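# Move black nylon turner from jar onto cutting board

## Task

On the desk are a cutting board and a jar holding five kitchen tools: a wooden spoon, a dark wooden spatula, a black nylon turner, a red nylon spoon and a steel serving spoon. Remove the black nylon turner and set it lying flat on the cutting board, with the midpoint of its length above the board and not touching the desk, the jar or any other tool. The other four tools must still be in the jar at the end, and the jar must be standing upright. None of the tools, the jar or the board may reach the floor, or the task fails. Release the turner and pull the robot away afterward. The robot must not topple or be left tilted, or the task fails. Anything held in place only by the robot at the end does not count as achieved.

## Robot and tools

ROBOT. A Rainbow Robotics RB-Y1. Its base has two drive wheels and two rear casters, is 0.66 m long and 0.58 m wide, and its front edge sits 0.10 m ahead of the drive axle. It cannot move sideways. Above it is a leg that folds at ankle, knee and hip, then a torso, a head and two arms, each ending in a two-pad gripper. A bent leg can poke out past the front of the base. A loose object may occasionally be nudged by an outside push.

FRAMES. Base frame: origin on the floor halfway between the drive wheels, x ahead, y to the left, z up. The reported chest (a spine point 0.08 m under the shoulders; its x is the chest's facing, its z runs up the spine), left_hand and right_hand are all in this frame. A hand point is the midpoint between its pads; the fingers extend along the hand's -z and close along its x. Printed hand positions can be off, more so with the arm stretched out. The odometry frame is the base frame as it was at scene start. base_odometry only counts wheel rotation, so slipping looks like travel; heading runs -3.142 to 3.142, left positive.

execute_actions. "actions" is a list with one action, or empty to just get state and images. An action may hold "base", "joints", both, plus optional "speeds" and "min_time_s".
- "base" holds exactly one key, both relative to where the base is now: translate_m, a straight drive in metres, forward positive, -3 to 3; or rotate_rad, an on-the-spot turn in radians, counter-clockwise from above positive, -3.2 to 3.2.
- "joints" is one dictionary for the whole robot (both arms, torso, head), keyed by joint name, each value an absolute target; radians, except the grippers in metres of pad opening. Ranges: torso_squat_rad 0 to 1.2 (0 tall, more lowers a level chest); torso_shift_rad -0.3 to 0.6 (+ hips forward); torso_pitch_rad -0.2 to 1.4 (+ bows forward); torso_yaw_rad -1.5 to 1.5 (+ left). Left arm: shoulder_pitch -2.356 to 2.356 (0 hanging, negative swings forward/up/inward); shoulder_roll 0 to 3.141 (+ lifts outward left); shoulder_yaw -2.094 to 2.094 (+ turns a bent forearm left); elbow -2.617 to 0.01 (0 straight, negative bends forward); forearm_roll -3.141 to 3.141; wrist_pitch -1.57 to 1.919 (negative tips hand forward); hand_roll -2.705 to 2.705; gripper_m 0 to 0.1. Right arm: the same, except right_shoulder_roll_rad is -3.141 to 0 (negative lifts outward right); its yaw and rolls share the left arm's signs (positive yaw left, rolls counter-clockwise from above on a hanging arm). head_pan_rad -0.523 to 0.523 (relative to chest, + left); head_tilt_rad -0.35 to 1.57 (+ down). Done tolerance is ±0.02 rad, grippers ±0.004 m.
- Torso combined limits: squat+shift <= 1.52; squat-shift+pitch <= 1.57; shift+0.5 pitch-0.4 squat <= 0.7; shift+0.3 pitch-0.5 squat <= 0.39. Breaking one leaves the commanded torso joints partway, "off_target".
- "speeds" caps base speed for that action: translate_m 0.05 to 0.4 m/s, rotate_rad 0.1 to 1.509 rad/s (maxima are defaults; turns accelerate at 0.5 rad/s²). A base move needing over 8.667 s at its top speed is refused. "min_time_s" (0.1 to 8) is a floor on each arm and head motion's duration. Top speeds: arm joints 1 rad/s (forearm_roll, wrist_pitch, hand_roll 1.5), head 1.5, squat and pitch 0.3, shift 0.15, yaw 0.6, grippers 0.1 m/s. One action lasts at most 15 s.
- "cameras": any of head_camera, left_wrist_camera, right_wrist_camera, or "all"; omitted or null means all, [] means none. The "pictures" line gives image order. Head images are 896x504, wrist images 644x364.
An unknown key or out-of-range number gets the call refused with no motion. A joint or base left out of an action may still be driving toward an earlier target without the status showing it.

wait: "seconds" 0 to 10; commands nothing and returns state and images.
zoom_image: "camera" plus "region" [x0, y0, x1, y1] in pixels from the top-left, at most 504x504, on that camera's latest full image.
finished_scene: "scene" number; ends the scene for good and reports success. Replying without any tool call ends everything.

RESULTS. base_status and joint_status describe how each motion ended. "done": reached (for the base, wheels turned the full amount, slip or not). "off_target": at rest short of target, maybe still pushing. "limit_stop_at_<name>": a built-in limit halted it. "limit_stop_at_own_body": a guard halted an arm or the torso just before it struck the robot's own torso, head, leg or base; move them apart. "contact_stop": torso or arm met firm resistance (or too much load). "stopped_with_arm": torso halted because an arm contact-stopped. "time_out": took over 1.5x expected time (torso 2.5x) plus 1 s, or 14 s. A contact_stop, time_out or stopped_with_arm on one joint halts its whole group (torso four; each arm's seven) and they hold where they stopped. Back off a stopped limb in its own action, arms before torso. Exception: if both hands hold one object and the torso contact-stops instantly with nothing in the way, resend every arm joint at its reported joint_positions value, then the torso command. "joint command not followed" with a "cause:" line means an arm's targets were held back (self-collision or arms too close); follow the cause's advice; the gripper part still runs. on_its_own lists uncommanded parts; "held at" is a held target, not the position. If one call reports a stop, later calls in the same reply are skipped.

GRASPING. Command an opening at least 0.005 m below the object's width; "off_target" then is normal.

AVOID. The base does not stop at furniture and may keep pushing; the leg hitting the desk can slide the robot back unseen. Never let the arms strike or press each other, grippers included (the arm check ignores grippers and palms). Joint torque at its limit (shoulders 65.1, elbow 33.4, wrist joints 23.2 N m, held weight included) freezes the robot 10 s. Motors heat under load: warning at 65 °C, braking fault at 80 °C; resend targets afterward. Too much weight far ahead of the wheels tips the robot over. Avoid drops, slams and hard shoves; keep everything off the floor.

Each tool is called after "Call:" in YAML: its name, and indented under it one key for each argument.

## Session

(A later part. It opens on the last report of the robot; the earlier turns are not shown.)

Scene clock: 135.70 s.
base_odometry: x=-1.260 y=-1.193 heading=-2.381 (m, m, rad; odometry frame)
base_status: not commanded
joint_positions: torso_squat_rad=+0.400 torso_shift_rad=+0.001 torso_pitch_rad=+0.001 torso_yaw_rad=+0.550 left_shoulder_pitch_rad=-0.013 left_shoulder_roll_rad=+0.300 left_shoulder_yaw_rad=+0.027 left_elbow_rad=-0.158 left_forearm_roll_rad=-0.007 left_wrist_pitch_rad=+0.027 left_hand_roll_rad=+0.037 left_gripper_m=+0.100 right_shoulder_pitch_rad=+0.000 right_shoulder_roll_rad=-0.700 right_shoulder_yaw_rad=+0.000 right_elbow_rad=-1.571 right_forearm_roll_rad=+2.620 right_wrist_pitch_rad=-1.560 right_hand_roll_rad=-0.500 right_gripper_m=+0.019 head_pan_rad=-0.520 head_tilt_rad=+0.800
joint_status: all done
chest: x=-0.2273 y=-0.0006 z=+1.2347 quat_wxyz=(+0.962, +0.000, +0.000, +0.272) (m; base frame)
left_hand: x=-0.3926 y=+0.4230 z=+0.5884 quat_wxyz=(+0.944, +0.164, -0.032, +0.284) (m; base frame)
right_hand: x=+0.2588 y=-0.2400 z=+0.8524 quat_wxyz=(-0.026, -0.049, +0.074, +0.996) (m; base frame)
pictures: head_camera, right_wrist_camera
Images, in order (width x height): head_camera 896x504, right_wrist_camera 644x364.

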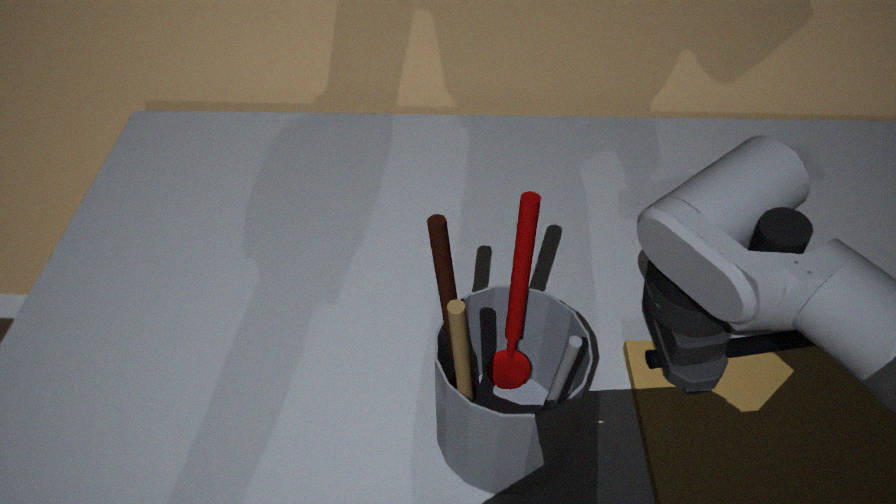

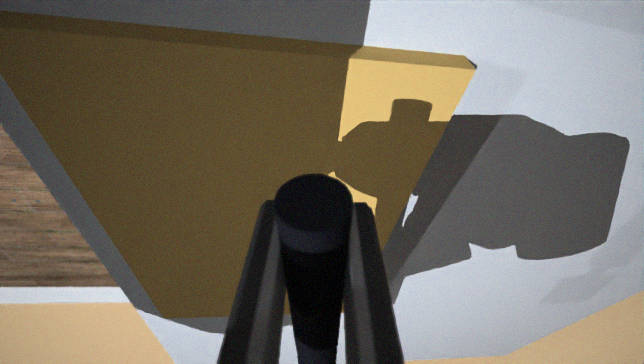

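Call:
execute_actions:
  actions:
    - {"base":{"translate_m":-0.07},"joints":{"torso_yaw_rad":0.6,"torso_squat_rad":0.55,"head_tilt_rad":0.9}}
  cameras: ["head_camera","right_wrist_camera"]

Scene clock: 141.77 s.
base_odometry: x=-1.209 y=-1.145 heading=-2.383 (m, m, rad; odometry frame)
base_status: done
joint_positions: torso_squat_rad=+0.550 torso_shift_rad=+0.001 torso_pitch_rad=+0.001 torso_yaw_rad=+0.600 left_shoulder_pitch_rad=-0.013 left_shoulder_roll_rad=+0.300 left_shoulder_yaw_rad=+0.027 left_elbow_rad=-0.158 left_forearm_roll_rad=-0.007 left_wrist_pitch_rad=+0.027 left_hand_roll_rad=+0.037 left_gripper_m=+0.100 right_shoulder_pitch_rad=+0.000 right_shoulder_roll_rad=-0.700 right_shoulder_yaw_rad=+0.000 right_elbow_rad=-1.571 right_forearm_roll_rad=+2.620 right_wrist_pitch_rad=-1.560 right_hand_roll_rad=-0.500 right_gripper_m=+0.019 head_pan_rad=-0.520 head_tilt_rad=+0.900
joint_status: all done
chest: x=-0.2273 y=-0.0005 z=+1.1867 quat_wxyz=(+0.955, +0.000, +0.000, +0.295) (m; base frame)
left_hand: x=-0.4135 y=+0.4143 z=+0.5404 quat_wxyz=(+0.937, +0.165, -0.028, +0.307) (m; base frame)
right_hand: x=+0.2701 y=-0.2154 z=+0.8044 quat_wxyz=(-0.050, -0.051, +0.073, +0.995) (m; base frame)
pictures: head_camera, right_wrist_camera
Images, in order (width x height): head_camera 896x504, right_wrist_camera 644x364.

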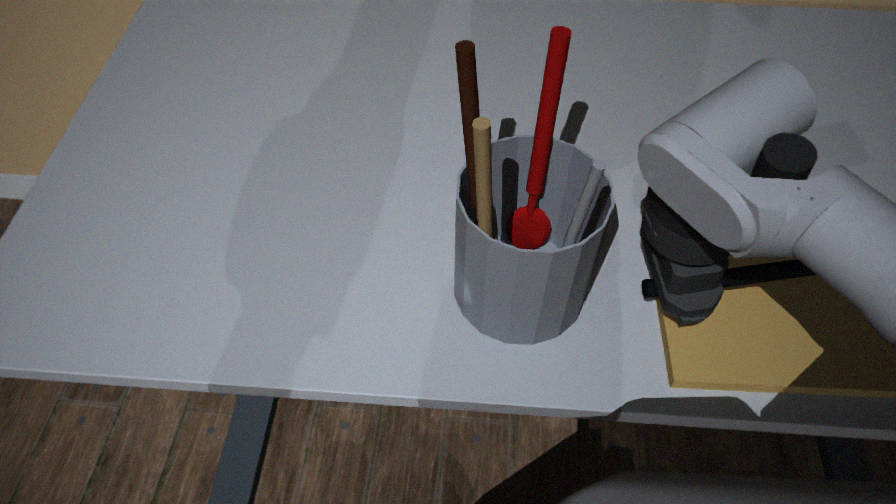

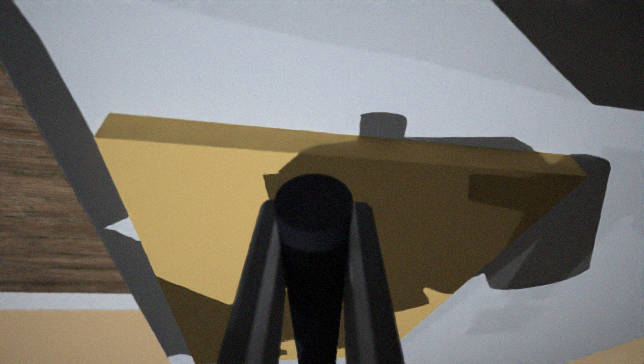

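Call:
execute_actions:
  actions:
    - {"joints":{"torso_squat_rad":0.61}}
  cameras: ["head_camera","right_wrist_camera"]

Call:
zoom_image:
  camera: "head_camera"
  region: [600,180,896,400]

Scene clock: 146.10 s.
base_odometry: x=-1.209 y=-1.145 heading=-2.383 (m, m, rad; odometry frame)
base_status: not commanded
joint_positions: torso_squat_rad=+0.610 torso_shift_rad=+0.001 torso_pitch_rad=+0.001 torso_yaw_rad=+0.600 left_shoulder_pitch_rad=-0.013 left_shoulder_roll_rad=+0.300 left_shoulder_yaw_rad=+0.027 left_elbow_rad=-0.158 left_forearm_roll_rad=-0.007 left_wrist_pitch_rad=+0.027 left_hand_roll_rad=+0.037 left_gripper_m=+0.100 right_shoulder_pitch_rad=+0.000 right_shoulder_roll_rad=-0.700 right_shoulder_yaw_rad=+0.000 right_elbow_rad=-1.571 right_forearm_roll_rad=+2.620 right_wrist_pitch_rad=-1.560 right_hand_roll_rad=-0.500 right_gripper_m=+0.019 head_pan_rad=-0.520 head_tilt_rad=+0.900
joint_status: all done
chest: x=-0.2274 y=-0.0005 z=+1.1637 quat_wxyz=(+0.955, +0.000, +0.000, +0.295) (m; base frame)
left_hand: x=-0.4136 y=+0.4143 z=+0.5174 quat_wxyz=(+0.937, +0.165, -0.028, +0.307) (m; base frame)
right_hand: x=+0.2701 y=-0.2153 z=+0.7814 quat_wxyz=(-0.050, -0.051, +0.073, +0.995) (m; base frame)
pictures: head_camera, right_wrist_camera
Images, in order (width x height): head_camera 896x504, right_wrist_camera 644x364.

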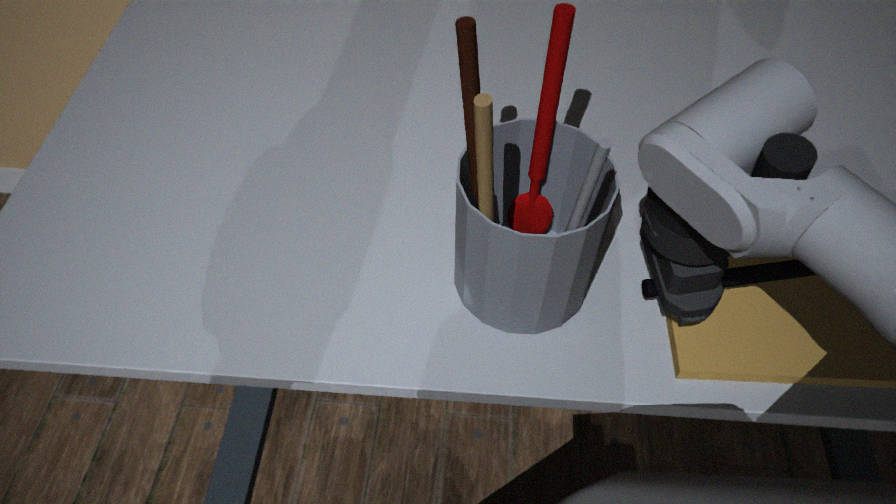

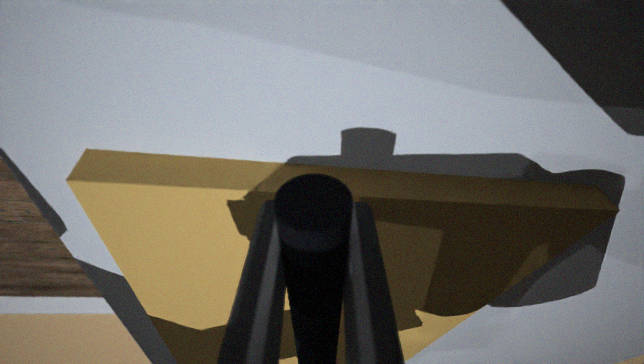

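Region (600, 180, 896, 400) of head_camera's 896x504 image, scaled by 1.703, with more detail than that image has; it fills the top 375 rows of this view, and the rest is white.

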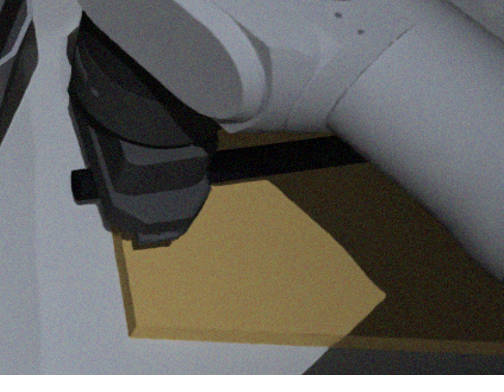

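Call:
execute_actions:
  actions:
    - {"joints":{"torso_squat_rad":0.645,"torso_yaw_rad":0.55,"right_hand_roll_rad":-0.6}}
  cameras: ["head_camera","right_wrist_camera"]

Call:
execute_actions:
  actions:
    - {"joints":{"right_gripper_m":0.06}}
  cameras: []

Call:
execute_actions:
  actions:
    - {"joints":{"torso_squat_rad":0.35}}
  cameras: []

Call:
execute_actions:
  actions:
    - {"base":{"translate_m":-0.35},"joints":{"torso_yaw_rad":0.2,"head_tilt_rad":0.7,"head_pan_rad":-0.3}}
  cameras: ["head_camera"]

Scene clock: 154.80 s.
base_odometry: x=-1.209 y=-1.145 heading=-2.383 (m, m, rad; odometry frame)
base_status: not commanded
joint_positions: torso_squat_rad=+0.645 torso_shift_rad=+0.000 torso_pitch_rad=+0.000 torso_yaw_rad=+0.550 left_shoulder_pitch_rad=-0.013 left_shoulder_roll_rad=+0.300 left_shoulder_yaw_rad=+0.027 left_elbow_rad=-0.158 left_forearm_roll_rad=-0.007 left_wrist_pitch_rad=+0.027 left_hand_roll_rad=+0.037 left_gripper_m=+0.100 right_shoulder_pitch_rad=-0.002 right_shoulder_roll_rad=-0.700 right_shoulder_yaw_rad=-0.001 right_elbow_rad=-1.572 right_forearm_roll_rad=+2.620 right_wrist_pitch_rad=-1.560 right_hand_roll_rad=-0.600 right_gripper_m=+0.019 head_pan_rad=-0.520 head_tilt_rad=+0.900
joint_status: all done
chest: x=-0.2277 y=-0.0004 z=+1.1493 quat_wxyz=(+0.962, +0.000, +0.000, +0.272) (m; base frame)
left_hand: x=-0.3925 y=+0.4231 z=+0.5028 quat_wxyz=(+0.944, +0.164, -0.032, +0.284) (m; base frame)
right_hand: x=+0.2598 y=-0.2392 z=+0.7684 quat_wxyz=(+0.024, -0.054, +0.071, +0.996) (m; base frame)
pictures: head_camera, right_wrist_camera
Images, in order (width x height): head_camera 896x504, right_wrist_camera 644x364.

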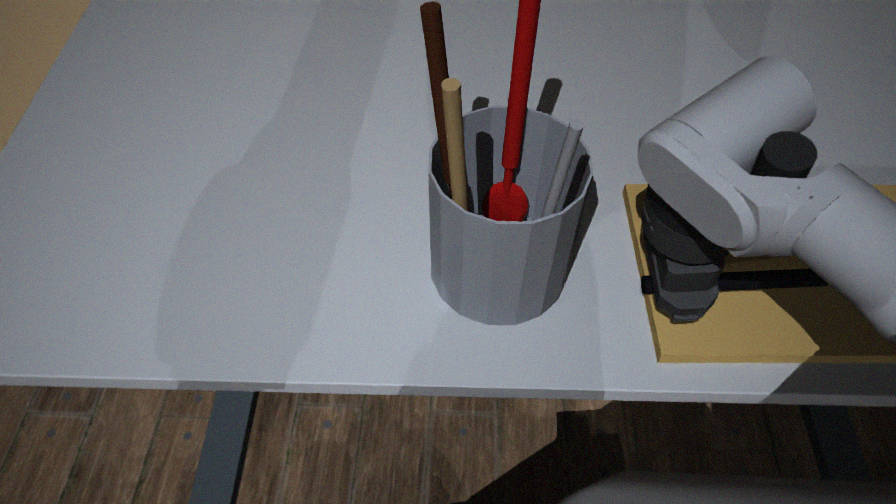

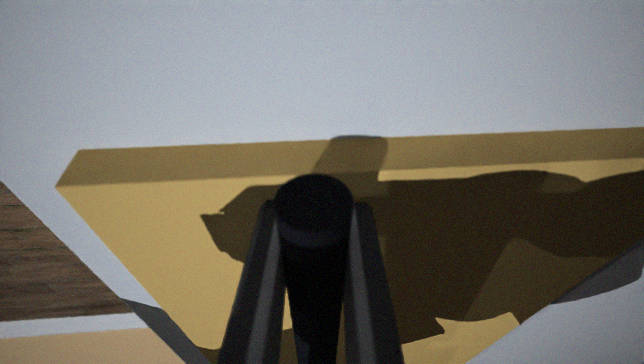

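Scene clock: 155.77 s.
base_odometry: x=-1.209 y=-1.145 heading=-2.383 (m, m, rad; odometry frame)
base_status: not commanded
joint_positions: torso_squat_rad=+0.645 torso_shift_rad=+0.000 torso_pitch_rad=+0.000 torso_yaw_rad=+0.550 left_shoulder_pitch_rad=-0.013 left_shoulder_roll_rad=+0.300 left_shoulder_yaw_rad=+0.027 left_elbow_rad=-0.158 left_forearm_roll_rad=-0.007 left_wrist_pitch_rad=+0.027 left_hand_roll_rad=+0.037 left_gripper_m=+0.100 right_shoulder_pitch_rad=-0.004 right_shoulder_roll_rad=-0.703 right_shoulder_yaw_rad=-0.002 right_elbow_rad=-1.573 right_forearm_roll_rad=+2.621 right_wrist_pitch_rad=-1.560 right_hand_roll_rad=-0.600 right_gripper_m=+0.059 head_pan_rad=-0.520 head_tilt_rad=+0.900
joint_status: all done
chest: x=-0.2278 y=-0.0003 z=+1.1493 quat_wxyz=(+0.962, +0.000, +0.000, +0.272) (m; base frame)
left_hand: x=-0.3925 y=+0.4230 z=+0.5027 quat_wxyz=(+0.944, +0.164, -0.032, +0.284) (m; base frame)
right_hand: x=+0.2619 y=-0.2396 z=+0.7703 quat_wxyz=(+0.024, -0.057, +0.071, +0.996) (m; base frame)
pictures: none
No camera images: the call's "cameras" was empty. Leave "cameras" out to get every camera's image.

Scene clock: 157.53 s.
base_odometry: x=-1.209 y=-1.145 heading=-2.383 (m, m, rad; odometry frame)
base_status: not commanded
joint_positions: torso_squat_rad=+0.350 torso_shift_rad=+0.001 torso_pitch_rad=+0.001 torso_yaw_rad=+0.550 left_shoulder_pitch_rad=-0.013 left_shoulder_roll_rad=+0.300 left_shoulder_yaw_rad=+0.027 left_elbow_rad=-0.158 left_forearm_roll_rad=-0.007 left_wrist_pitch_rad=+0.027 left_hand_roll_rad=+0.037 left_gripper_m=+0.100 right_shoulder_pitch_rad=+0.000 right_shoulder_roll_rad=-0.700 right_shoulder_yaw_rad=+0.000 right_elbow_rad=-1.571 right_forearm_roll_rad=+2.620 right_wrist_pitch_rad=-1.560 right_hand_roll_rad=-0.600 right_gripper_m=+0.060 head_pan_rad=-0.520 head_tilt_rad=+0.900
joint_status: all done
chest: x=-0.2271 y=-0.0004 z=+1.2475 quat_wxyz=(+0.962, +0.000, +0.001, +0.272) (m; base frame)
left_hand: x=-0.3926 y=+0.4230 z=+0.6012 quat_wxyz=(+0.944, +0.164, -0.032, +0.284) (m; base frame)
right_hand: x=+0.2592 y=-0.2400 z=+0.8653 quat_wxyz=(+0.024, -0.053, +0.072, +0.996) (m; base frame)
pictures: none
No camera images: the call's "cameras" was empty. Leave "cameras" out to get every camera's image.

Scene clock: 160.37 s.
base_odometry: x=-0.955 y=-0.904 heading=-2.381 (m, m, rad; odometry frame)
base_status: done
joint_positions: torso_squat_rad=+0.350 torso_shift_rad=+0.001 torso_pitch_rad=+0.001 torso_yaw_rad=+0.200 left_shoulder_pitch_rad=-0.013 left_shoulder_roll_rad=+0.300 left_shoulder_yaw_rad=+0.027 left_elbow_rad=-0.158 left_forearm_roll_rad=-0.007 left_wrist_pitch_rad=+0.027 left_hand_roll_rad=+0.037 left_gripper_m=+0.100 right_shoulder_pitch_rad=+0.000 right_shoulder_roll_rad=-0.700 right_shoulder_yaw_rad=+0.000 right_elbow_rad=-1.571 right_forearm_roll_rad=+2.620 right_wrist_pitch_rad=-1.560 right_hand_roll_rad=-0.600 right_gripper_m=+0.060 head_pan_rad=-0.300 head_tilt_rad=+0.700
joint_status: all done
chest: x=-0.2273 y=-0.0005 z=+1.2475 quat_wxyz=(+0.995, +0.000, +0.000, +0.100) (m; base frame)
left_hand: x=-0.2375 y=+0.4538 z=+0.6011 quat_wxyz=(+0.979, +0.156, -0.060, +0.115) (m; base frame)
right_hand: x=+0.1471 y=-0.3924 z=+0.8653 quat_wxyz=(+0.197, -0.039, +0.080, +0.976) (m; base frame)
pictures: head_camera
Images, in order (width x height): head_camera 896x504.

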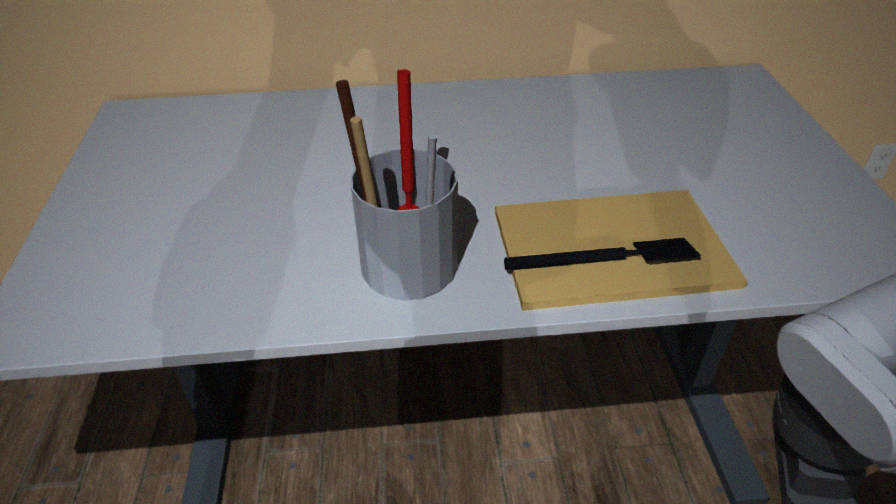

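Call:
finished_scene:
  scene: 1

The scene is finished: the task was done.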